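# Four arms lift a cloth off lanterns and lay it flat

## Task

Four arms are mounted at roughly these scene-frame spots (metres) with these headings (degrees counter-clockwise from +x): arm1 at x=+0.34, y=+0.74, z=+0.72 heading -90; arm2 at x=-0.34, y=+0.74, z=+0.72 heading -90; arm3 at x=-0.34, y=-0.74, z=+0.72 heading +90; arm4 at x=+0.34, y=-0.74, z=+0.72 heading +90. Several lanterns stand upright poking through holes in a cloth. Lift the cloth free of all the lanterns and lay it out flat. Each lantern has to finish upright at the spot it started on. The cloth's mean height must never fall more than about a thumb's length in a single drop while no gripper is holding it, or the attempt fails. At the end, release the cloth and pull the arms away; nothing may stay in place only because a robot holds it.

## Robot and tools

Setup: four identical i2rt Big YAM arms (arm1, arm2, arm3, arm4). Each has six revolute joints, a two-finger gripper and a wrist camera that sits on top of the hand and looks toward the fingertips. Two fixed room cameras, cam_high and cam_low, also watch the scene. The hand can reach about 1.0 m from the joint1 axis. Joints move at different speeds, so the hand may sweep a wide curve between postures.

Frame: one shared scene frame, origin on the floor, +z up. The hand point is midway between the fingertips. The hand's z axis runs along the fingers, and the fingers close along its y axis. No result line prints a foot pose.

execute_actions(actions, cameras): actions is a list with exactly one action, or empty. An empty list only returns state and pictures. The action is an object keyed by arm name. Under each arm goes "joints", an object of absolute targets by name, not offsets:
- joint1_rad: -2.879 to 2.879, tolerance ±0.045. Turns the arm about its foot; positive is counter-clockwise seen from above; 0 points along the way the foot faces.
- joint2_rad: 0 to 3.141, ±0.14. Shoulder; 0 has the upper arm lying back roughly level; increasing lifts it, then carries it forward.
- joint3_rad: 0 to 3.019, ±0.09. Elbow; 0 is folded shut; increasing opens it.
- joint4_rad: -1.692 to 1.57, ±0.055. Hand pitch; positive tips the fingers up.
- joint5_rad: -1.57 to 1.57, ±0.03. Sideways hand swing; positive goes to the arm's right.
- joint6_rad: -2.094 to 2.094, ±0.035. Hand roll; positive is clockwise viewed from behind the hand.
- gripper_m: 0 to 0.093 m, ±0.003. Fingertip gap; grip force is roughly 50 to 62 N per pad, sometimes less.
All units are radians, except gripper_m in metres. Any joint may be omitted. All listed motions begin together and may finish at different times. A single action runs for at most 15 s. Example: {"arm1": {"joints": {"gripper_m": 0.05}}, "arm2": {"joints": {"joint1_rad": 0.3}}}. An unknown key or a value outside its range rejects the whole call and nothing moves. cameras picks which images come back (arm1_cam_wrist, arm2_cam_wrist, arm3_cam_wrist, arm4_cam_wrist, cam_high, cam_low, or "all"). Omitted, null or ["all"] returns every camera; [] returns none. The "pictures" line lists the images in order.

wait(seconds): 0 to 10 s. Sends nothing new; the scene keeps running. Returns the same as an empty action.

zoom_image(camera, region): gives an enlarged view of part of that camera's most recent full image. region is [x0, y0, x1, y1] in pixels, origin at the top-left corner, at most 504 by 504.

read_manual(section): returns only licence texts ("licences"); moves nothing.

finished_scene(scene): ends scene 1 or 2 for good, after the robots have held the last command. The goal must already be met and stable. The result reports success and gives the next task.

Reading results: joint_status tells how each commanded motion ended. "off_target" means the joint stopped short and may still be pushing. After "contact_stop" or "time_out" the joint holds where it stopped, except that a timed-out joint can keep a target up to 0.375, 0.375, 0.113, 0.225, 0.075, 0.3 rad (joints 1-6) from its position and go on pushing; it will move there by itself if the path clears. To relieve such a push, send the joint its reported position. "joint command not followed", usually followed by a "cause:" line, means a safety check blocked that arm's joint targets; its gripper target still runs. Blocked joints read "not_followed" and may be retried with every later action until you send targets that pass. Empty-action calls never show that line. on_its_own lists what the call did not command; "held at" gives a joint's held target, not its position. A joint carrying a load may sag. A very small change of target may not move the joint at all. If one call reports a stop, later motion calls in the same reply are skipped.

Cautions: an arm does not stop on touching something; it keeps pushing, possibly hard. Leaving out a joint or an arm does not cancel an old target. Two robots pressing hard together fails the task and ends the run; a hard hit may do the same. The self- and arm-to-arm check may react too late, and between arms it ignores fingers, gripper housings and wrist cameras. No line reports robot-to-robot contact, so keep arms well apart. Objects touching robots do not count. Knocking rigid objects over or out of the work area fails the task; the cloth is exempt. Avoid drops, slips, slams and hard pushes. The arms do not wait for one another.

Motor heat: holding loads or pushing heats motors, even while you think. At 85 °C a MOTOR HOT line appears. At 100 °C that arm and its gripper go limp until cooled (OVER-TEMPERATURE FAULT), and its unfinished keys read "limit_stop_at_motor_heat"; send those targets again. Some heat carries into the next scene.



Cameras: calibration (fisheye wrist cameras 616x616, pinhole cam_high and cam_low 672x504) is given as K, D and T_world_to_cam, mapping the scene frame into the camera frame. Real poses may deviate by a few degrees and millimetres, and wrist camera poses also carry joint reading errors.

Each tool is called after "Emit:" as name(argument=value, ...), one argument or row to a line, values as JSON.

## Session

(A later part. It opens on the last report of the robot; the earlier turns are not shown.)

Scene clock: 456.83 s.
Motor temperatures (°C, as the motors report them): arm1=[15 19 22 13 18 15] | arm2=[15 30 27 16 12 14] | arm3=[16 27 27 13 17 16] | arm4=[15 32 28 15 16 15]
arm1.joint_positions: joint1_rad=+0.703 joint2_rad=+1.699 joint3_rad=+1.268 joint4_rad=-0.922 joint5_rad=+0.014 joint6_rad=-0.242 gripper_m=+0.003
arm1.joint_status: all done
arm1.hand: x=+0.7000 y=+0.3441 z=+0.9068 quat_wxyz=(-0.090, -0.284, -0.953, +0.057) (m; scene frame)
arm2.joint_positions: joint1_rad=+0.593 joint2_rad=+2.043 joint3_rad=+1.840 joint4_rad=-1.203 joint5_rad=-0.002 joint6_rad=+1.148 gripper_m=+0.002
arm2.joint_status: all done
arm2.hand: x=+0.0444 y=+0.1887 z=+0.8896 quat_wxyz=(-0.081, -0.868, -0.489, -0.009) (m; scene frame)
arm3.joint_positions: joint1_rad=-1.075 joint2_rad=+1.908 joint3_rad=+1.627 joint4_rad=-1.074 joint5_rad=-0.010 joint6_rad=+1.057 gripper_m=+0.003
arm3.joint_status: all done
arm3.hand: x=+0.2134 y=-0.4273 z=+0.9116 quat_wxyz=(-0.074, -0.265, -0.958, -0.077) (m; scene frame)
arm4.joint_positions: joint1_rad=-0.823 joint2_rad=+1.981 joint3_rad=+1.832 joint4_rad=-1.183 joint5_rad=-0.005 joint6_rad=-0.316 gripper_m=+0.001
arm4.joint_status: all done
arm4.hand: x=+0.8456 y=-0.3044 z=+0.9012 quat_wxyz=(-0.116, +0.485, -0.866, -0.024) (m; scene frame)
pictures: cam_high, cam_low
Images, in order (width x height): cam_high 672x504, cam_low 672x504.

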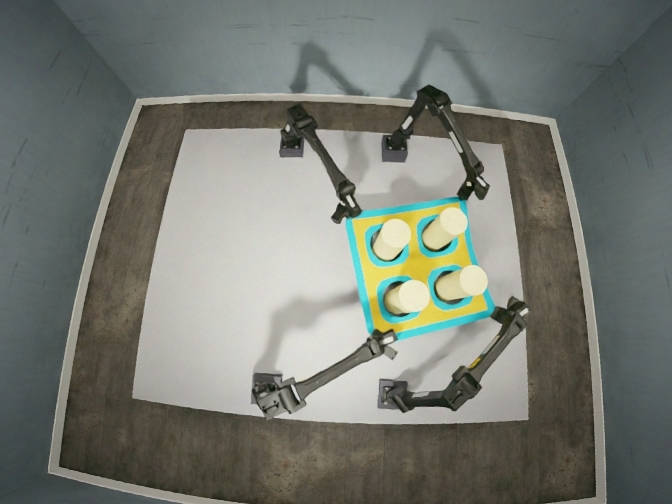

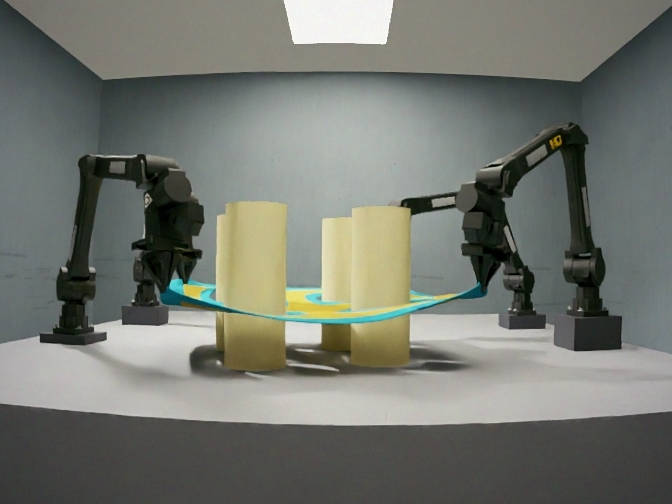

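Emit:
execute_actions(
  actions=[
    {"arm1": {"joints": {"joint2_rad": 1.583}}, "arm2": {"joints": {"joint2_rad": 1.945, "joint4_rad": -1.205}}, "arm3": {"joints": {"joint2_rad": 1.827, "joint4_rad": -1.08}}, "arm4": {"joints": {"joint2_rad": 1.89, "joint4_rad": -1.145}}},
  ],
  cameras=["cam_high", "cam_low"],
)

Scene clock: 464.83 s.
Motor temperatures (°C, as the motors report them): arm1=[15 19 23 13 18 15] | arm2=[15 30 27 16 12 14] | arm3=[16 27 27 13 17 16] | arm4=[15 32 29 15 16 15]
arm1.joint_positions: joint1_rad=+0.703 joint2_rad=+1.577 joint3_rad=+1.268 joint4_rad=-0.923 joint5_rad=+0.014 joint6_rad=-0.242 gripper_m=+0.003
arm1.joint_status: all done
arm1.hand: x=+0.6999 y=+0.3436 z=+0.9696 quat_wxyz=(-0.141, -0.283, -0.945, +0.087) (m; scene frame)
arm2.joint_positions: joint1_rad=+0.593 joint2_rad=+1.947 joint3_rad=+1.840 joint4_rad=-1.203 joint5_rad=-0.003 joint6_rad=+1.148 gripper_m=+0.002
arm2.joint_status: all done
arm2.hand: x=+0.0435 y=+0.1900 z=+0.9518 quat_wxyz=(-0.129, -0.864, -0.487, -0.013) (m; scene frame)
arm3.joint_positions: joint1_rad=-1.075 joint2_rad=+1.810 joint3_rad=+1.627 joint4_rad=-1.074 joint5_rad=-0.010 joint6_rad=+1.057 gripper_m=+0.003
arm3.joint_status: all done
arm3.hand: x=+0.2117 y=-0.4279 z=+0.9711 quat_wxyz=(-0.109, -0.263, -0.952, -0.111) (m; scene frame)
arm4.joint_positions: joint1_rad=-0.823 joint2_rad=+1.880 joint3_rad=+1.832 joint4_rad=-1.165 joint5_rad=-0.005 joint6_rad=-0.316 gripper_m=+0.001
arm4.joint_status: all done
arm4.hand: x=+0.8443 y=-0.3053 z=+0.9685 quat_wxyz=(-0.174, +0.481, -0.858, -0.036) (m; scene frame)
pictures: cam_high, cam_low
Images, in order (width x height): cam_high 672x504, cam_low 672x504.

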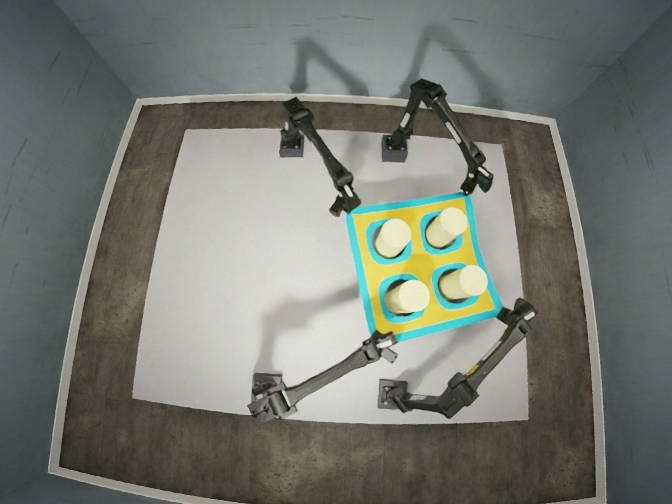

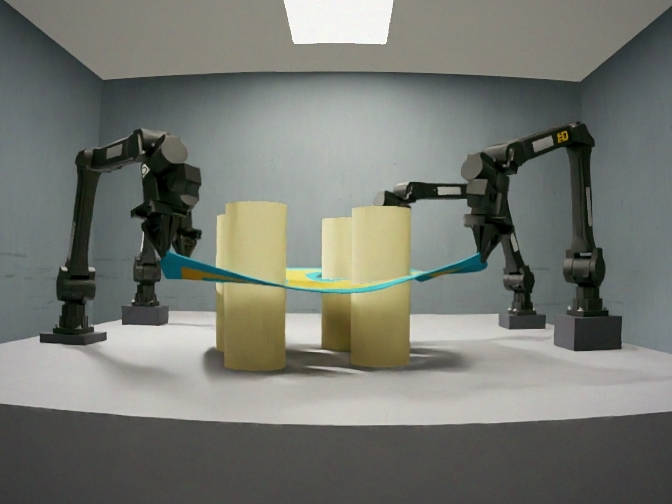

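Emit:
execute_actions(
  actions=[
    {"arm1": {"joints": {"joint3_rad": 1.452, "joint4_rad": -1.16}}, "arm2": {"joints": {"joint2_rad": 1.856, "joint4_rad": -1.155}}, "arm3": {"joints": {"joint2_rad": 1.733, "joint4_rad": -1.025}}, "arm4": {"joints": {"joint3_rad": 2.005, "joint4_rad": -1.3}}},
  ],
  cameras=["cam_high", "cam_low"],
)

Scene clock: 496.67 s.
Motor temperatures (°C, as the motors report them): arm1=[15 19 25 13 18 15] | arm2=[15 30 28 16 12 14] | arm3=[16 27 29 13 17 16] | arm4=[15 31 32 15 16 15]
arm1.joint_positions: joint1_rad=+0.703 joint2_rad=+1.582 joint3_rad=+1.406 joint4_rad=-1.144 joint5_rad=+0.014 joint6_rad=-0.242 gripper_m=+0.003
arm1.joint_status: all done
arm1.hand: x=+0.6952 y=+0.3482 z=+1.0122 quat_wxyz=(-0.103, -0.284, -0.951, +0.065) (m; scene frame)
arm2.joint_positions: joint1_rad=+0.593 joint2_rad=+1.862 joint3_rad=+1.840 joint4_rad=-1.158 joint5_rad=-0.003 joint6_rad=+1.148 gripper_m=+0.002
arm2.joint_status: all done
arm2.hand: x=+0.0456 y=+0.1867 z=+1.0101 quat_wxyz=(-0.192, -0.855, -0.482, -0.019) (m; scene frame)
arm3.joint_positions: joint1_rad=-1.075 joint2_rad=+1.719 joint3_rad=+1.627 joint4_rad=-1.032 joint5_rad=-0.010 joint6_rad=+1.057 gripper_m=+0.003
arm3.joint_status: all done
arm3.hand: x=+0.2138 y=-0.4263 z=+1.0299 quat_wxyz=(-0.154, -0.259, -0.940, -0.157) (m; scene frame)
arm4.joint_positions: joint1_rad=-0.824 joint2_rad=+1.887 joint3_rad=+1.963 joint4_rad=-1.291 joint5_rad=-0.005 joint6_rad=-0.316 gripper_m=+0.001
arm4.joint_status: all done
arm4.hand: x=+0.8454 y=-0.3046 z=+1.0142 quat_wxyz=(-0.173, +0.481, -0.859, -0.035) (m; scene frame)
pictures: cam_high, cam_low
Images, in order (width x height): cam_high 672x504, cam_low 672x504.

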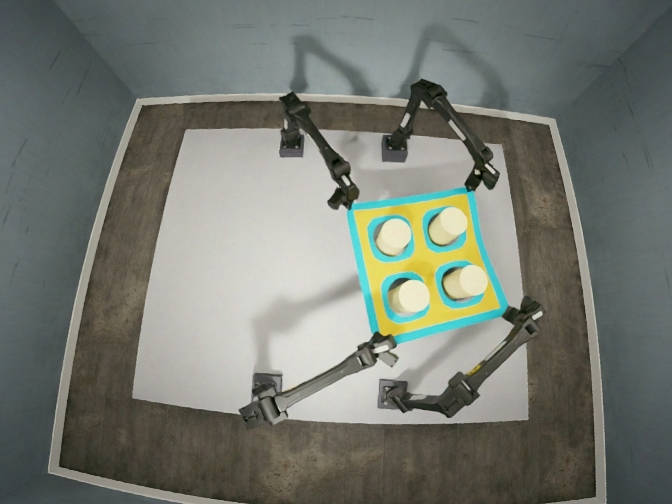

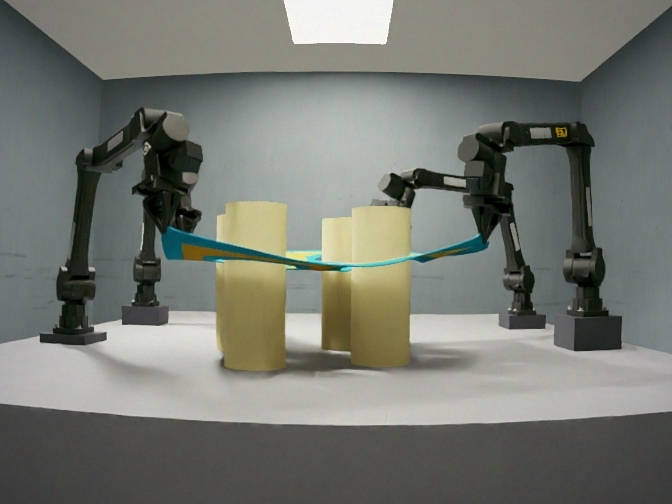

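Emit:
execute_actions(
  actions=[
    {"arm1": {"joints": {"joint2_rad": 1.455, "joint4_rad": -1.035}}, "arm2": {"joints": {"joint2_rad": 1.77, "joint4_rad": -1.108}}, "arm3": {"joints": {"joint2_rad": 1.645, "joint4_rad": -0.972}}, "arm4": {"joints": {"joint2_rad": 1.795, "joint4_rad": -1.19}}},
  ],
  cameras=["cam_high", "cam_low"],
)

Scene clock: 509.33 s.
Motor temperatures (°C, as the motors report them): arm1=[15 19 28 13 18 15] | arm2=[15 30 29 16 12 14] | arm3=[16 26 30 13 17 16] | arm4=[15 31 34 15 16 15]
arm1.joint_positions: joint1_rad=+0.703 joint2_rad=+1.445 joint3_rad=+1.406 joint4_rad=-1.058 joint5_rad=+0.014 joint6_rad=-0.242 gripper_m=+0.003
arm1.joint_status: all done
arm1.hand: x=+0.6982 y=+0.3443 z=+1.0899 quat_wxyz=(-0.198, -0.279, -0.932, +0.120) (m; scene frame)
arm2.joint_positions: joint1_rad=+0.593 joint2_rad=+1.778 joint3_rad=+1.840 joint4_rad=-1.112 joint5_rad=-0.004 joint6_rad=+1.148 gripper_m=+0.002
arm2.joint_status: all done
arm2.hand: x=+0.0451 y=+0.1878 z=+1.0696 quat_wxyz=(-0.255, -0.842, -0.475, -0.026) (m; scene frame)
arm3.joint_positions: joint1_rad=-1.075 joint2_rad=+1.634 joint3_rad=+1.627 joint4_rad=-0.983 joint5_rad=-0.009 joint6_rad=+1.057 gripper_m=+0.003
arm3.joint_status: all done
arm3.hand: x=+0.2128 y=-0.4266 z=+1.0882 quat_wxyz=(-0.201, -0.254, -0.924, -0.203) (m; scene frame)
arm4.joint_positions: joint1_rad=-0.824 joint2_rad=+1.783 joint3_rad=+1.963 joint4_rad=-1.211 joint5_rad=-0.005 joint6_rad=-0.316 gripper_m=+0.001
arm4.joint_status: all done
arm4.hand: x=+0.8449 y=-0.3047 z=+1.0906 quat_wxyz=(-0.261, +0.471, -0.841, -0.053) (m; scene frame)
pictures: cam_high, cam_low
Images, in order (width x height): cam_high 672x504, cam_low 672x504.

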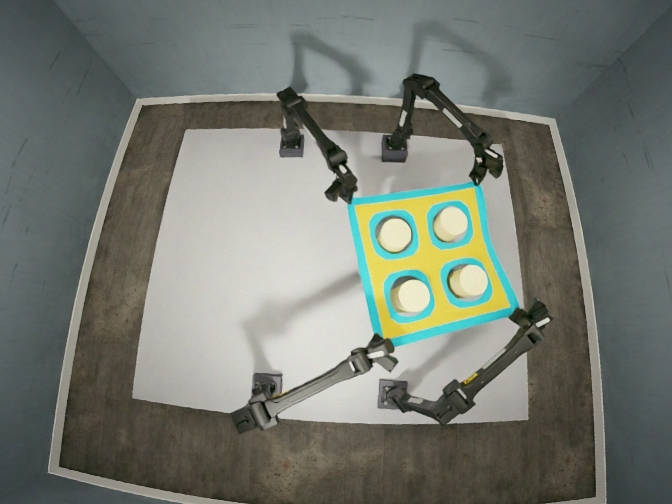

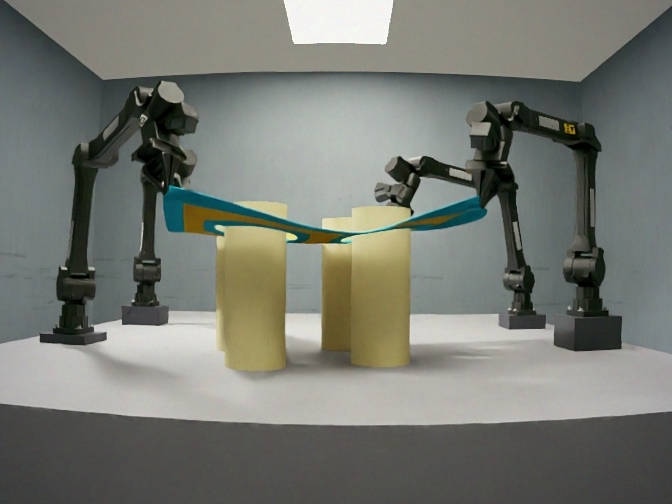

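Emit:
execute_actions(
  actions=[
    {"arm1": {"joints": {"joint3_rad": 1.597, "joint4_rad": -1.195}}, "arm2": {"joints": {"joint2_rad": 1.69, "joint4_rad": -1.033}}, "arm3": {"joints": {"joint2_rad": 1.563, "joint4_rad": -0.888}}, "arm4": {"joints": {"joint3_rad": 2.133, "joint4_rad": -1.278}}},
  ],
  cameras=["cam_high", "cam_low"],
)

Scene clock: 516.93 s.
Motor temperatures (°C, as the motors report them): arm1=[15 19 29 13 18 15] | arm2=[15 30 29 16 12 14] | arm3=[16 26 30 13 17 16] | arm4=[15 31 36 15 16 15]
arm1.joint_positions: joint1_rad=+0.703 joint2_rad=+1.454 joint3_rad=+1.543 joint4_rad=-1.182 joint5_rad=+0.013 joint6_rad=-0.242 gripper_m=+0.003
arm1.joint_status: all done
arm1.hand: x=+0.7005 y=+0.3416 z=+1.1389 quat_wxyz=(-0.200, -0.279, -0.931, +0.121) (m; scene frame)
arm2.joint_positions: joint1_rad=+0.593 joint2_rad=+1.702 joint3_rad=+1.840 joint4_rad=-1.039 joint5_rad=-0.005 joint6_rad=+1.148 gripper_m=+0.002
arm2.joint_status: all done
arm2.hand: x=+0.0452 y=+0.1878 z=+1.1291 quat_wxyz=(-0.326, -0.823, -0.464, -0.032) (m; scene frame)
arm3.joint_positions: joint1_rad=-1.075 joint2_rad=+1.553 joint3_rad=+1.627 joint4_rad=-0.901 joint5_rad=-0.009 joint6_rad=+1.057 gripper_m=+0.003
arm3.joint_status: all done
arm3.hand: x=+0.2127 y=-0.4263 z=+1.1495 quat_wxyz=(-0.255, -0.247, -0.899, -0.257) (m; scene frame)
arm4.joint_positions: joint1_rad=-0.824 joint2_rad=+1.791 joint3_rad=+2.090 joint4_rad=-1.271 joint5_rad=-0.005 joint6_rad=-0.316 gripper_m=+0.001
arm4.joint_status: all done
arm4.hand: x=+0.8483 y=-0.3017 z=+1.1408 quat_wxyz=(-0.289, +0.468, -0.833, -0.058) (m; scene frame)
pictures: cam_high, cam_low
Images, in order (width x height): cam_high 672x504, cam_low 672x504.

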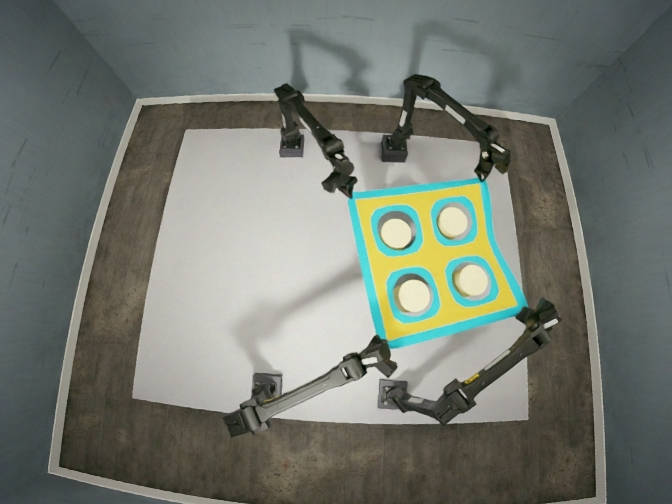

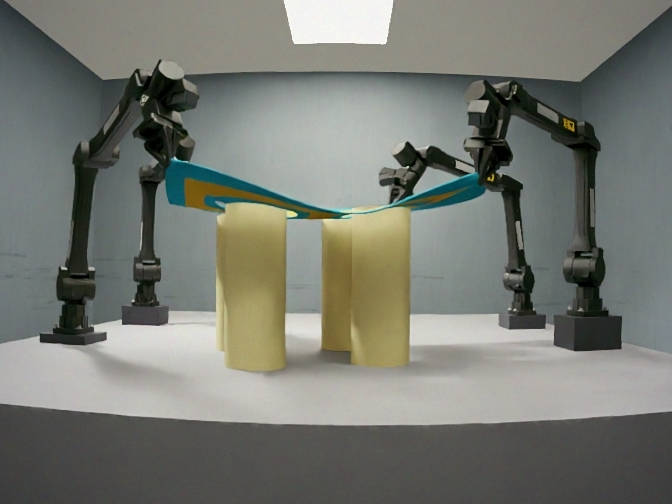

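Emit:
execute_actions(
  actions=[
    {"arm1": {"joints": {"joint3_rad": 1.785, "joint4_rad": -1.325}}, "arm2": {"joints": {"joint3_rad": 2.05, "joint4_rad": -1.155}}, "arm3": {"joints": {"joint3_rad": 1.835, "joint4_rad": -1.03}}, "arm4": {"joints": {"joint3_rad": 2.3, "joint4_rad": -1.332}}},
  ],
  cameras=["cam_high", "cam_low"],
)

Scene clock: 534.83 s.
Motor temperatures (°C, as the motors report them): arm1=[15 19 32 13 18 15] | arm2=[15 29 30 16 12 14] | arm3=[16 26 32 13 17 16] | arm4=[15 30 37 15 16 15]
arm1.joint_positions: joint1_rad=+0.703 joint2_rad=+1.452 joint3_rad=+1.736 joint4_rad=-1.313 joint5_rad=+0.013 joint6_rad=-0.242 gripper_m=+0.003
arm1.joint_status: all done
arm1.hand: x=+0.6999 y=+0.3414 z=+1.2197 quat_wxyz=(-0.227, -0.277, -0.924, +0.137) (m; scene frame)
arm2.joint_positions: joint1_rad=+0.593 joint2_rad=+1.696 joint3_rad=+2.022 joint4_rad=-1.132 joint5_rad=-0.006 joint6_rad=+1.148 gripper_m=+0.002
arm2.joint_status: all done
arm2.hand: x=+0.0447 y=+0.1887 z=+1.2144 quat_wxyz=(-0.370, -0.808, -0.456, -0.037) (m; scene frame)
arm3.joint_positions: joint1_rad=-1.075 joint2_rad=+1.554 joint3_rad=+1.798 joint4_rad=-1.006 joint5_rad=-0.009 joint6_rad=+1.057 gripper_m=+0.003
arm3.joint_status: all done
arm3.hand: x=+0.2138 y=-0.4252 z=+1.2244 quat_wxyz=(-0.276, -0.243, -0.887, -0.278) (m; scene frame)
arm4.joint_positions: joint1_rad=-0.824 joint2_rad=+1.786 joint3_rad=+2.261 joint4_rad=-1.325 joint5_rad=-0.005 joint6_rad=-0.316 gripper_m=+0.001
arm4.joint_status: all done
arm4.hand: x=+0.8456 y=-0.3036 z=+1.2220 quat_wxyz=(-0.345, +0.458, -0.816, -0.069) (m; scene frame)
pictures: cam_high, cam_low
Images, in order (width x height): cam_high 672x504, cam_low 672x504.

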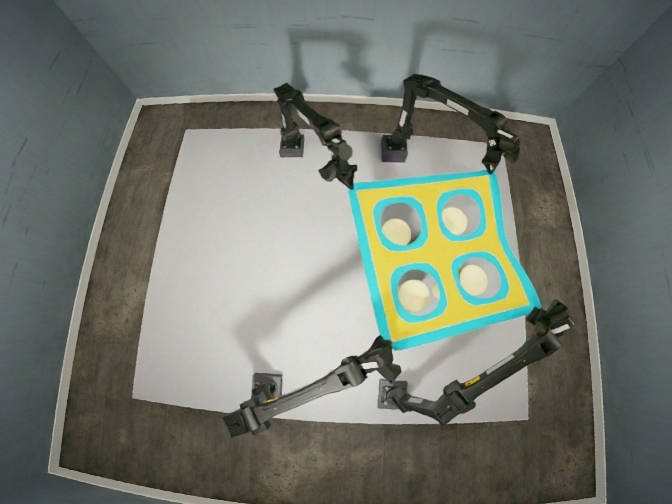

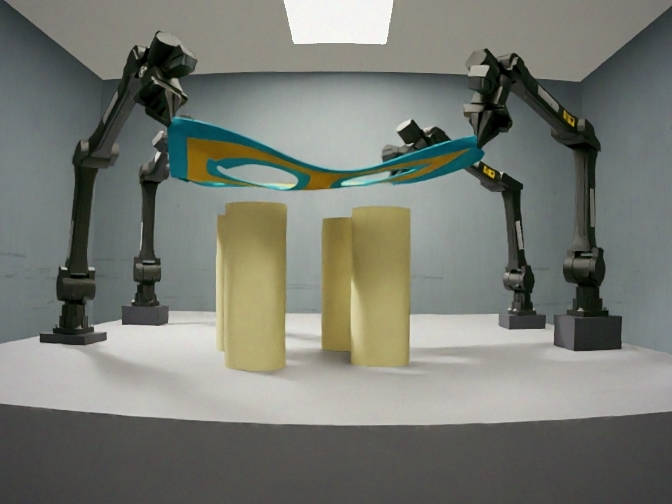

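Emit:
execute_actions(
  actions=[],
)

Scene clock: 554.80 s.
Motor temperatures (°C, as the motors report them): arm1=[15 18 33 13 18 15] | arm2=[15 29 32 16 12 14] | arm3=[16 26 36 13 17 16] | arm4=[15 30 37 15 16 15]
arm1.joint_positions: joint1_rad=+0.703 joint2_rad=+1.452 joint3_rad=+1.736 joint4_rad=-1.313 joint5_rad=+0.013 joint6_rad=-0.242 gripper_m=+0.003
arm1.joint_status: all done
arm1.hand: x=+0.6999 y=+0.3414 z=+1.2197 quat_wxyz=(-0.227, -0.277, -0.924, +0.137) (m; scene frame)
arm2.joint_positions: joint1_rad=+0.593 joint2_rad=+1.696 joint3_rad=+2.022 joint4_rad=-1.132 joint5_rad=-0.006 joint6_rad=+1.148 gripper_m=+0.002
arm2.joint_status: all done
arm2.hand: x=+0.0447 y=+0.1887 z=+1.2144 quat_wxyz=(-0.370, -0.808, -0.456, -0.037) (m; scene frame)
arm3.joint_positions: joint1_rad=-1.075 joint2_rad=+1.554 joint3_rad=+1.798 joint4_rad=-1.006 joint5_rad=-0.009 joint6_rad=+1.057 gripper_m=+0.003
arm3.joint_status: all done
arm3.hand: x=+0.2138 y=-0.4252 z=+1.2244 quat_wxyz=(-0.276, -0.243, -0.887, -0.278) (m; scene frame)
arm4.joint_positions: joint1_rad=-0.824 joint2_rad=+1.786 joint3_rad=+2.261 joint4_rad=-1.325 joint5_rad=-0.005 joint6_rad=-0.316 gripper_m=+0.001
arm4.joint_status: all done
arm4.hand: x=+0.8456 y=-0.3036 z=+1.2220 quat_wxyz=(-0.345, +0.458, -0.816, -0.069) (m; scene frame)
pictures: arm1_cam_wrist, arm2_cam_wrist, arm3_cam_wrist, arm4_cam_wrist, cam_high, cam_low
camera_calibration (this result's frames):
arm1_cam_wrist: T_world_to_cam=[[-0.582729, -0.80045, 0.140377, 0.513148], [-0.796502, 0.596834, 0.0968171, 0.241502], [-0.161279, -0.0553925, -0.985353, 1.45779], [0, 0, 0, 1]] pos_world=[0.726494, 0.347363, 1.34102]
arm2_cam_wrist: T_world_to_cam=[[-0.712999, 0.312139, -0.627855, 0.737655], [0.25123, 0.94972, 0.186855, -0.408331], [0.654611, -0.0245079, -0.755568, 1.02367], [0, 0, 0, 1]] pos_world=[-0.041577, 0.182638, 1.3129]
arm3_cam_wrist: T_world_to_cam=[[-0.283506, -0.71913, -0.63441, 0.535354], [-0.954547, 0.275089, 0.114744, 0.183852], [0.0920037, 0.638105, -0.764433, 1.31219], [0, 0, 0, 1]] pos_world=[0.206545, -0.502901, 1.32162]
arm4_cam_wrist: T_world_to_cam=[[0.798678, -0.566643, 0.202559, -1.09233], [-0.564434, -0.822127, -0.0743042, 0.319876], [0.208633, -0.0549863, -0.976447, 1.12429], [0, 0, 0, 1]] pos_world=[0.818402, -0.294161, 1.34284]
Images, in order (width x height): arm1_cam_wrist 616x616, arm2_cam_wrist 616x616, arm3_cam_wrist 616x616, arm4_cam_wrist 616x616, cam_high 672x504, cam_low 672x504.

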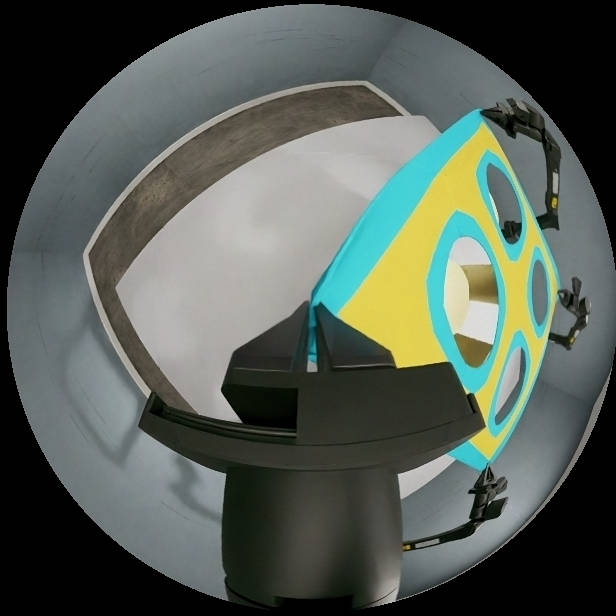

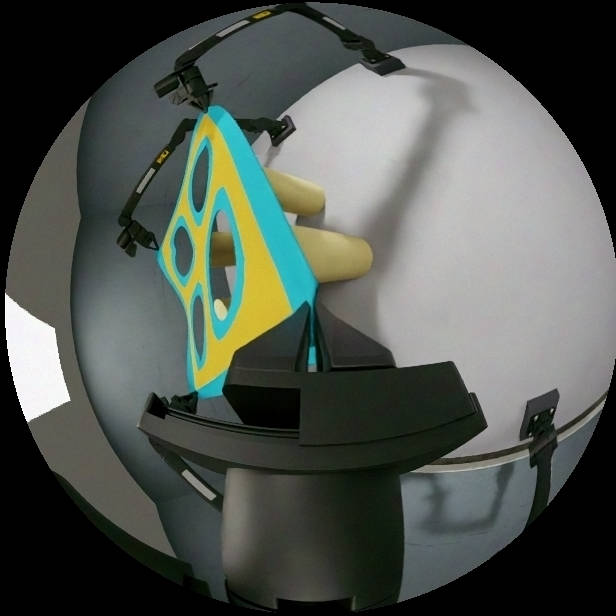

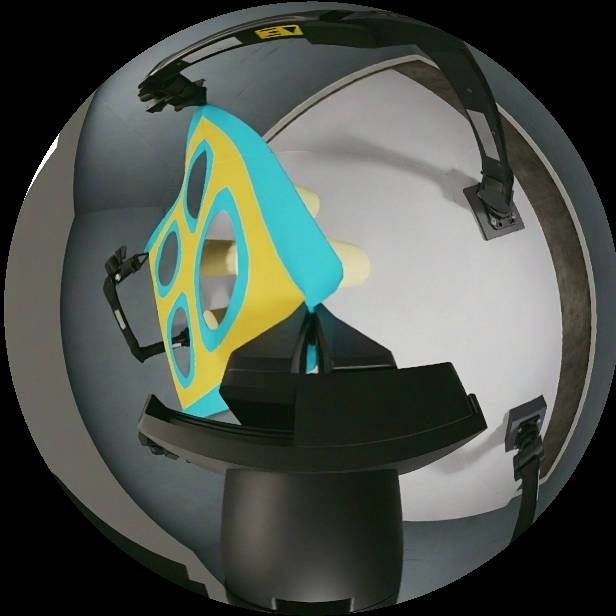

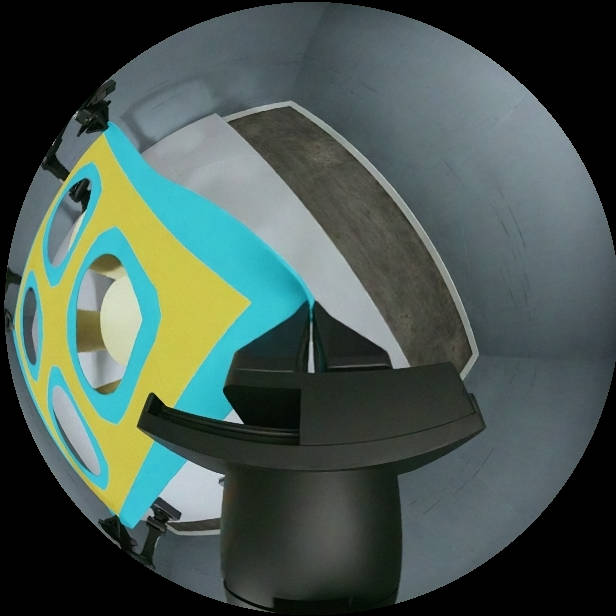

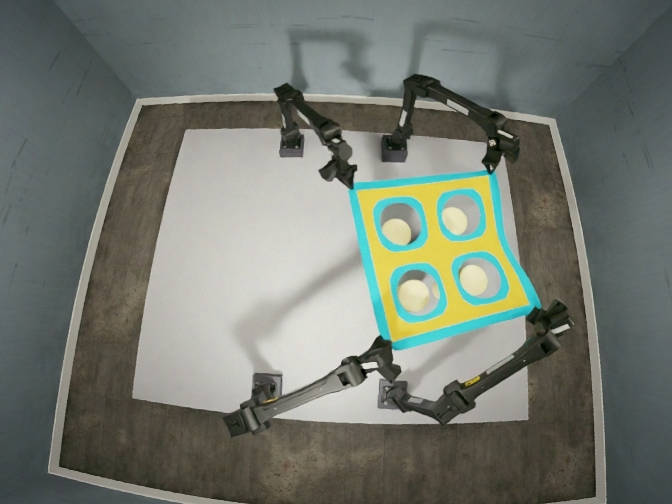

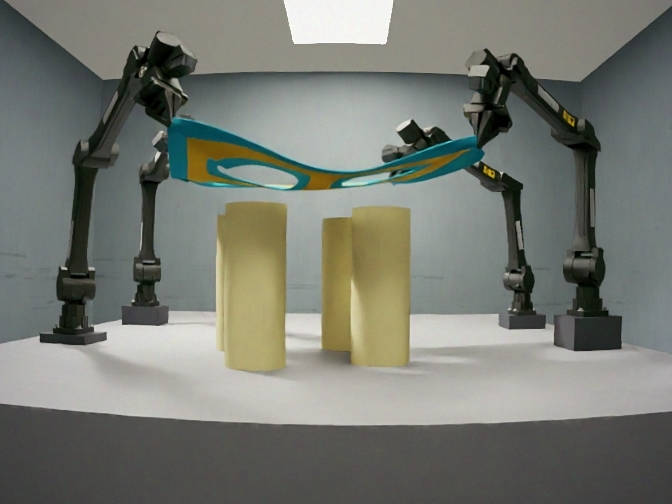

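Emit:
execute_actions(
  actions=[
    {"arm1":{"joints":{"joint1_rad":0.607,"joint2_rad":1.364,"joint3_rad":1.735,"joint4_rad":-1.38,"joint6_rad":-0.335}},"arm2":{"joints":{"joint1_rad":0.508,"joint2_rad":1.622,"joint3_rad":2.035,"joint4_rad":-1.205,"joint6_rad":1.065}},"arm3":{"joints":{"joint1_rad":-1.016,"joint2_rad":1.435,"joint3_rad":1.722,"joint4_rad":-1.045,"joint6_rad":1.11}},"arm4":{"joints":{"joint1_rad":-0.75,"joint2_rad":1.666,"joint3_rad":2.178,"joint4_rad":-1.335,"joint6_rad":-0.25}}},
  ],
  cameras=["cam_high","cam_low"],
)

Scene clock: 675.87 s.
Motor temperatures (°C, as the motors report them): arm1=[15 18 37 13 18 15] | arm2=[15 28 35 16 13 14] | arm3=[16 26 43 13 17 16] | arm4=[15 29 40 15 16 15]
arm1.joint_positions: joint1_rad=+0.590 joint2_rad=+1.358 joint3_rad=+1.736 joint4_rad=-1.366 joint5_rad=+0.009 joint6_rad=-0.326 gripper_m=+0.003
arm1.joint_status: all done
arm1.hand: x=+0.6305 y=+0.3345 z=+1.2590 quat_wxyz=(-0.228, -0.288, -0.915, +0.168) (m; scene frame)
arm2.joint_positions: joint1_rad=+0.510 joint2_rad=+1.639 joint3_rad=+2.022 joint4_rad=-1.188 joint5_rad=-0.006 joint6_rad=+1.074 gripper_m=+0.002
arm2.joint_status: all done
arm2.hand: x=-0.0164 y=+0.1835 z=+1.2410 quat_wxyz=(-0.372, -0.810, -0.452, -0.007) (m; scene frame)
arm3.joint_positions: joint1_rad=-1.010 joint2_rad=+1.422 joint3_rad=+1.730 joint4_rad=-1.026 joint5_rad=-0.006 joint6_rad=+1.101 gripper_m=+0.003
arm3.joint_status: all done
arm3.hand: x=+0.1509 y=-0.4178 z=+1.2610 quat_wxyz=(-0.275, -0.232, -0.881, -0.308) (m; scene frame)
arm4.joint_positions: joint1_rad=-0.740 joint2_rad=+1.657 joint3_rad=+2.173 joint4_rad=-1.330 joint5_rad=-0.005 joint6_rad=-0.264 gripper_m=+0.001
arm4.joint_status: all done
arm4.hand: x=+0.7734 y=-0.2964 z=+1.2581 quat_wxyz=(-0.356, +0.468, -0.803, -0.097) (m; scene frame)
pictures: cam_high, cam_low
Images, in order (width x height): cam_high 672x504, cam_low 672x504.

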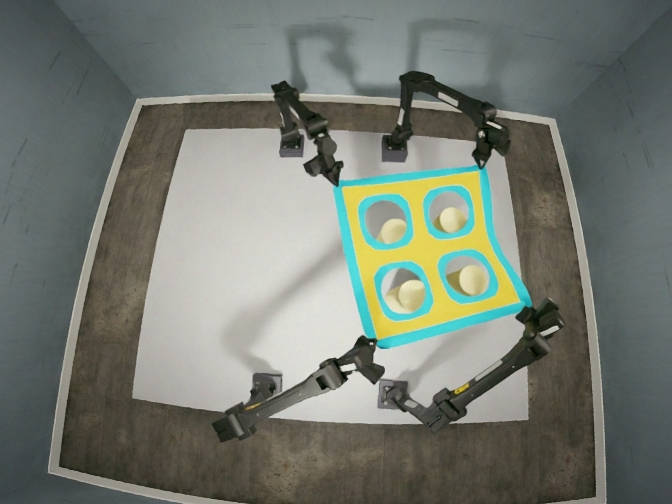

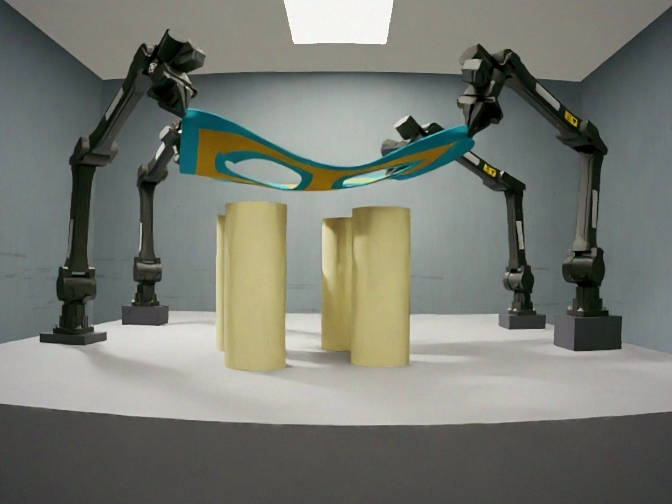

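Emit:
execute_actions(
  actions=[
    {"arm1":{"joints":{"joint1_rad":0.498,"joint2_rad":1.266,"joint3_rad":1.67,"joint4_rad":-1.473,"joint6_rad":-0.47}},"arm2":{"joints":{"joint1_rad":0.401,"joint2_rad":1.543,"joint3_rad":1.985,"joint4_rad":-1.305,"joint6_rad":0.95}},"arm3":{"joints":{"joint1_rad":-0.966,"joint2_rad":1.328,"joint3_rad":1.68,"joint4_rad":-1.238,"joint6_rad":1.18}},"arm4":{"joints":{"joint1_rad":-0.69,"joint2_rad":1.566,"joint3_rad":2.10,"joint4_rad":-1.452,"joint6_rad":-0.16}}},
  ],
  cameras=["cam_high","cam_low"],
)

Scene clock: 712.63 s.
Motor temperatures (°C, as the motors report them): arm1=[15 18 31 13 18 15] | arm2=[15 28 34 16 13 14] | arm3=[16 25 38 13 17 16] | arm4=[15 28 35 15 16 15]
arm1.joint_positions: joint1_rad=+0.480 joint2_rad=+1.268 joint3_rad=+1.669 joint4_rad=-1.458 joint5_rad=+0.012 joint6_rad=-0.461 gripper_m=+0.003
arm1.joint_status: all done
arm1.hand: x=+0.5576 y=+0.3495 z=+1.2562 quat_wxyz=(-0.181, -0.279, -0.927, +0.173) (m; scene frame)
arm2.joint_positions: joint1_rad=+0.406 joint2_rad=+1.571 joint3_rad=+1.980 joint4_rad=-1.282 joint5_rad=-0.007 joint6_rad=+0.959 gripper_m=+0.002
arm2.joint_status: all done
arm2.hand: x=-0.0922 y=+0.1920 z=+1.2445 quat_wxyz=(-0.339, -0.818, -0.463, +0.030) (m; scene frame)
arm3.joint_positions: joint1_rad=-0.959 joint2_rad=+1.322 joint3_rad=+1.683 joint4_rad=-1.210 joint5_rad=-0.009 joint6_rad=+1.172 gripper_m=+0.003
arm3.joint_status: all done
arm3.hand: x=+0.0791 y=-0.4328 z=+1.2564 quat_wxyz=(-0.217, -0.248, -0.903, -0.277) (m; scene frame)
arm4.joint_positions: joint1_rad=-0.675 joint2_rad=+1.564 joint3_rad=+2.091 joint4_rad=-1.442 joint5_rad=-0.006 joint6_rad=-0.174 gripper_m=+0.001
arm4.joint_status: all done
arm4.hand: x=+0.7070 y=-0.3109 z=+1.2536 quat_wxyz=(-0.303, +0.466, -0.824, -0.109) (m; scene frame)
pictures: cam_high, cam_low
Images, in order (width x height): cam_high 672x504, cam_low 672x504.

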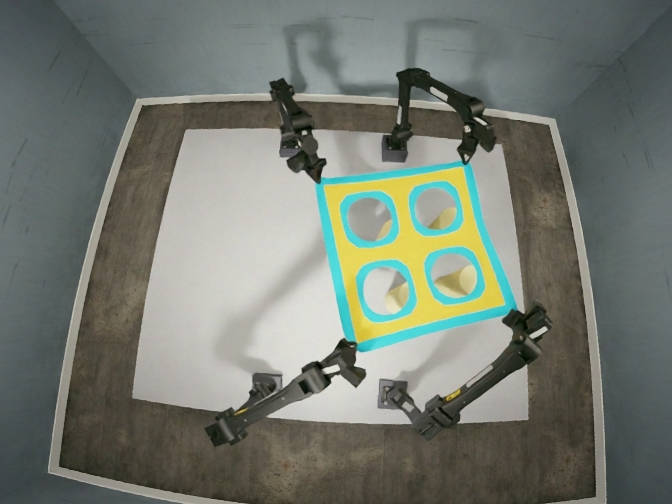

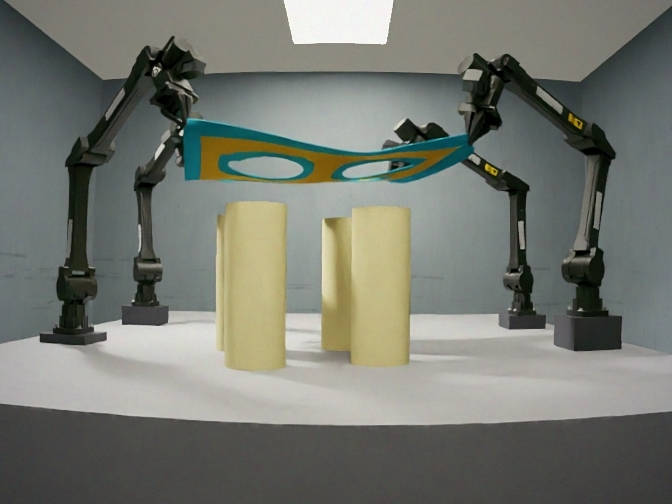

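Emit:
execute_actions(
  actions=[
    {"arm1":{"joints":{"joint1_rad":0.261,"joint2_rad":1.151,"joint3_rad":1.583,"joint4_rad":-1.497,"joint6_rad":-0.71}},"arm2":{"joints":{"joint1_rad":0.216,"joint2_rad":1.465,"joint3_rad":1.948,"joint4_rad":-1.375,"joint6_rad":0.766}},"arm3":{"joints":{"joint1_rad":-0.816,"joint2_rad":1.178,"joint3_rad":1.605,"joint4_rad":-1.412,"joint6_rad":1.331}},"arm4":{"joints":{"joint1_rad":-0.528,"joint2_rad":1.418,"joint3_rad":1.967,"joint4_rad":-1.506,"joint6_rad":0.006}}},
  ],
  cameras=["cam_high","cam_low"],
)

Scene clock: 746.27 s.
Motor temperatures (°C, as the motors report them): arm1=[15 17 31 13 18 15] | arm2=[15 28 33 16 13 14] | arm3=[16 24 38 13 17 16] | arm4=[15 27 35 15 16 15]
arm1.joint_positions: joint1_rad=+0.241 joint2_rad=+1.152 joint3_rad=+1.585 joint4_rad=-1.479 joint5_rad=+0.014 joint6_rad=-0.701 gripper_m=+0.003
arm1.joint_status: all done
arm1.hand: x=+0.4464 y=+0.3520 z=+1.2601 quat_wxyz=(-0.135, -0.279, -0.926, +0.216) (m; scene frame)
arm2.joint_positions: joint1_rad=+0.226 joint2_rad=+1.491 joint3_rad=+1.942 joint4_rad=-1.352 joint5_rad=-0.010 joint6_rad=+0.775 gripper_m=+0.002
arm2.joint_status: all done
arm2.hand: x=-0.2035 y=+0.1989 z=+1.2594 quat_wxyz=(-0.316, -0.821, -0.467, +0.086) (m; scene frame)
arm3.joint_positions: joint1_rad=-0.801 joint2_rad=+1.177 joint3_rad=+1.608 joint4_rad=-1.381 joint5_rad=-0.010 joint6_rad=+1.324 gripper_m=+0.003
arm3.joint_status: all done
arm3.hand: x=-0.0338 y=-0.4317 z=+1.2573 quat_wxyz=(-0.147, -0.250, -0.919, -0.266) (m; scene frame)
arm4.joint_positions: joint1_rad=-0.512 joint2_rad=+1.411 joint3_rad=+1.961 joint4_rad=-1.497 joint5_rad=-0.008 joint6_rad=-0.008 gripper_m=+0.001
arm4.joint_status: all done
arm4.hand: x=+0.5959 y=-0.3151 z=+1.2617 quat_wxyz=(-0.267, +0.468, -0.829, -0.150) (m; scene frame)
pictures: cam_high, cam_low
Images, in order (width x height): cam_high 672x504, cam_low 672x504.

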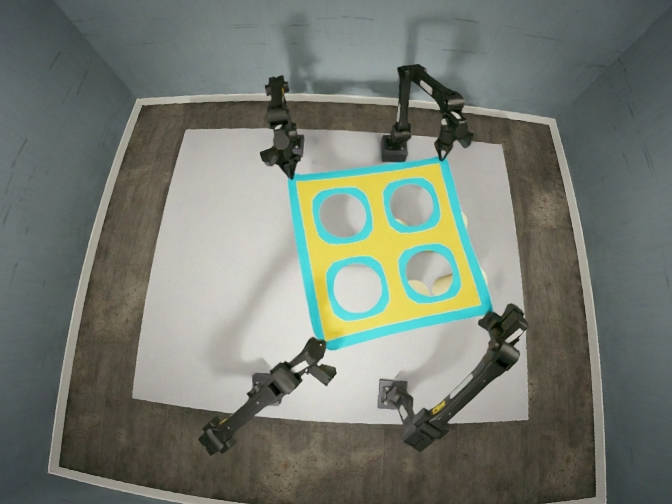

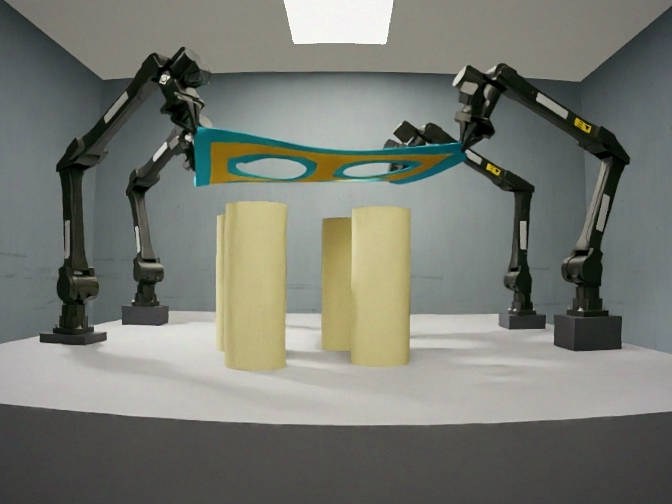

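Emit:
execute_actions(
  actions=[
    {"arm1":{"joints":{"joint1_rad":-0.043,"joint4_rad":-1.583,"joint6_rad":-1.016}},"arm2":{"joints":{"joint1_rad":-0.006,"joint4_rad":-1.451,"joint6_rad":0.549}},"arm3":{"joints":{"joint1_rad":-0.581,"joint2_rad":1.053,"joint3_rad":1.547,"joint4_rad":-1.58,"joint6_rad":1.572}},"arm4":{"joints":{"joint1_rad":-0.30,"joint2_rad":1.316,"joint3_rad":1.87,"joint4_rad":-1.564,"joint6_rad":0.236}}},
  ],
  cameras=["cam_high","cam_low"],
)

Scene clock: 781.40 s.
Motor temperatures (°C, as the motors report them): arm1=[15 17 31 13 18 15] | arm2=[15 27 33 16 13 14] | arm3=[16 23 38 13 17 16] | arm4=[15 26 35 15 17 15]
arm1.joint_positions: joint1_rad=-0.057 joint2_rad=+1.152 joint3_rad=+1.585 joint4_rad=-1.558 joint5_rad=+0.013 joint6_rad=-1.007 gripper_m=+0.003
arm1.joint_status: all done
arm1.hand: x=+0.3288 y=+0.3533 z=+1.2511 quat_wxyz=(-0.053, -0.277, -0.936, +0.210) (m; scene frame)
arm2.joint_positions: joint1_rad=+0.008 joint2_rad=+1.491 joint3_rad=+1.942 joint4_rad=-1.425 joint5_rad=-0.014 joint6_rad=+0.558 gripper_m=+0.002
arm2.joint_status: all done
arm2.hand: x=-0.3232 y=+0.1977 z=+1.2488 quat_wxyz=(-0.261, -0.831, -0.473, +0.134) (m; scene frame)
arm3.joint_positions: joint1_rad=-0.573 joint2_rad=+1.057 joint3_rad=+1.553 joint4_rad=-1.542 joint5_rad=-0.010 joint6_rad=+1.566 gripper_m=+0.003
arm3.joint_status: all done
arm3.hand: x=-0.1504 y=-0.4353 z=+1.2543 quat_wxyz=(-0.068, -0.260, -0.931, -0.248) (m; scene frame)
arm4.joint_positions: joint1_rad=-0.283 joint2_rad=+1.319 joint3_rad=+1.865 joint4_rad=-1.551 joint5_rad=-0.008 joint6_rad=+0.222 gripper_m=+0.001
arm4.joint_status: all done
arm4.hand: x=+0.4780 y=-0.3107 z=+1.2510 quat_wxyz=(-0.204, +0.472, -0.837, -0.188) (m; scene frame)
pictures: cam_high, cam_low
Images, in order (width x height): cam_high 672x504, cam_low 672x504.

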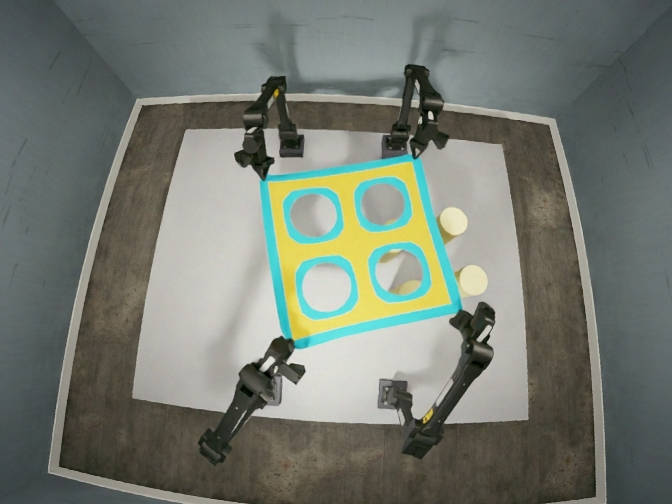

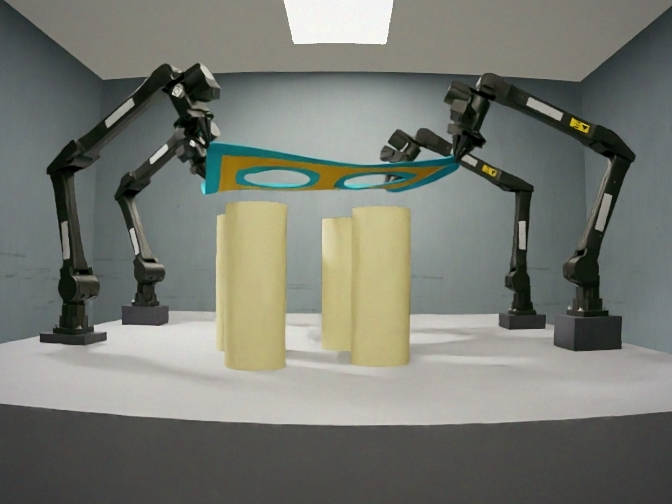

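Emit:
execute_actions(
  actions=[
    {"arm1":{"joints":{"joint1_rad":-0.399,"joint4_rad":-1.48,"joint6_rad":-1.407}},"arm2":{"joints":{"joint1_rad":-0.24,"joint4_rad":-1.26,"joint6_rad":0.279}},"arm3":{"joints":{"joint1_rad":-0.292,"joint2_rad":0.933,"joint3_rad":1.482,"joint4_rad":-1.635,"joint6_rad":1.815}},"arm4":{"joints":{"joint1_rad":-0.051,"joint4_rad":-1.616,"joint6_rad":0.446}}},
  ],
  cameras=["cam_high","cam_low"],
)

Scene clock: 815.53 s.
Motor temperatures (°C, as the motors report them): arm1=[15 16 30 13 18 15] | arm2=[15 26 33 16 13 14] | arm3=[16 22 37 13 17 16] | arm4=[15 25 35 15 17 15]
arm1.joint_positions: joint1_rad=-0.405 joint2_rad=+1.153 joint3_rad=+1.585 joint4_rad=-1.480 joint5_rad=+0.007 joint6_rad=-1.398 gripper_m=+0.003
arm1.joint_status: all done
arm1.hand: x=+0.1937 y=+0.3618 z=+1.2596 quat_wxyz=(+0.028, -0.253, -0.933, +0.252) (m; scene frame)
arm2.joint_positions: joint1_rad=-0.220 joint2_rad=+1.491 joint3_rad=+1.942 joint4_rad=-1.271 joint5_rad=-0.018 joint6_rad=+0.288 gripper_m=+0.002
arm2.joint_status: all done
arm2.hand: x=-0.4513 y=+0.1801 z=+1.2723 quat_wxyz=(-0.274, -0.798, -0.479, +0.242) (m; scene frame)
arm3.joint_positions: joint1_rad=-0.293 joint2_rad=+0.941 joint3_rad=+1.487 joint4_rad=-1.595 joint5_rad=-0.009 joint6_rad=+1.810 gripper_m=+0.003
arm3.joint_status: all done
arm3.hand: x=-0.2548 y=-0.4455 z=+1.2533 quat_wxyz=(-0.001, -0.244, -0.936, -0.256) (m; scene frame)
arm4.joint_positions: joint1_rad=-0.035 joint2_rad=+1.319 joint3_rad=+1.865 joint4_rad=-1.602 joint5_rad=-0.007 joint6_rad=+0.432 gripper_m=+0.001
arm4.joint_status: all done
arm4.hand: x=+0.3680 y=-0.2993 z=+1.2444 quat_wxyz=(-0.142, +0.490, -0.834, -0.209) (m; scene frame)
pictures: cam_high, cam_low
Images, in order (width x height): cam_high 672x504, cam_low 672x504.

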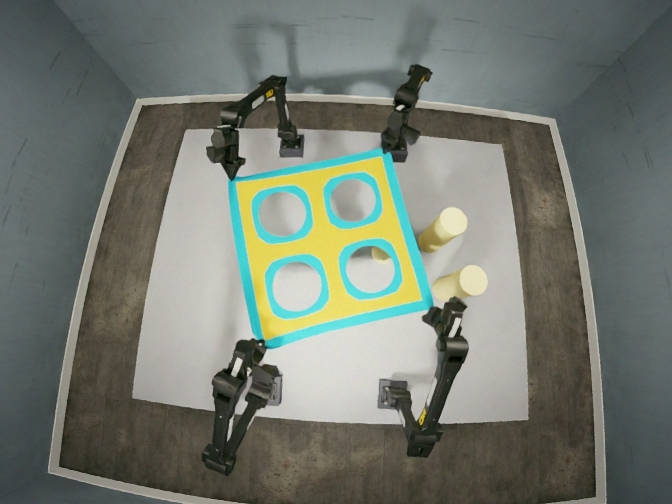

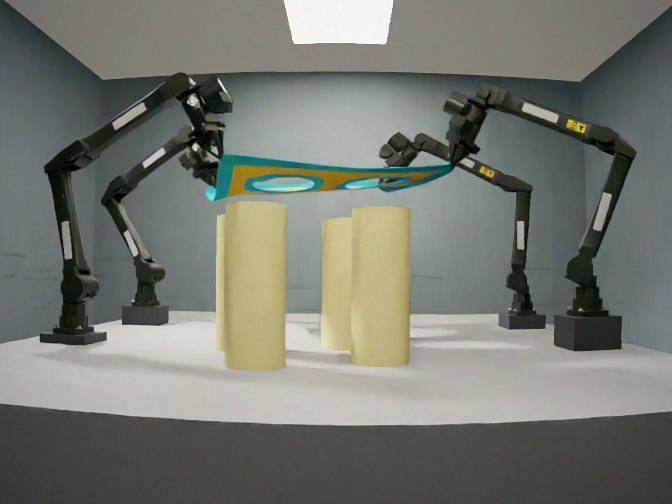

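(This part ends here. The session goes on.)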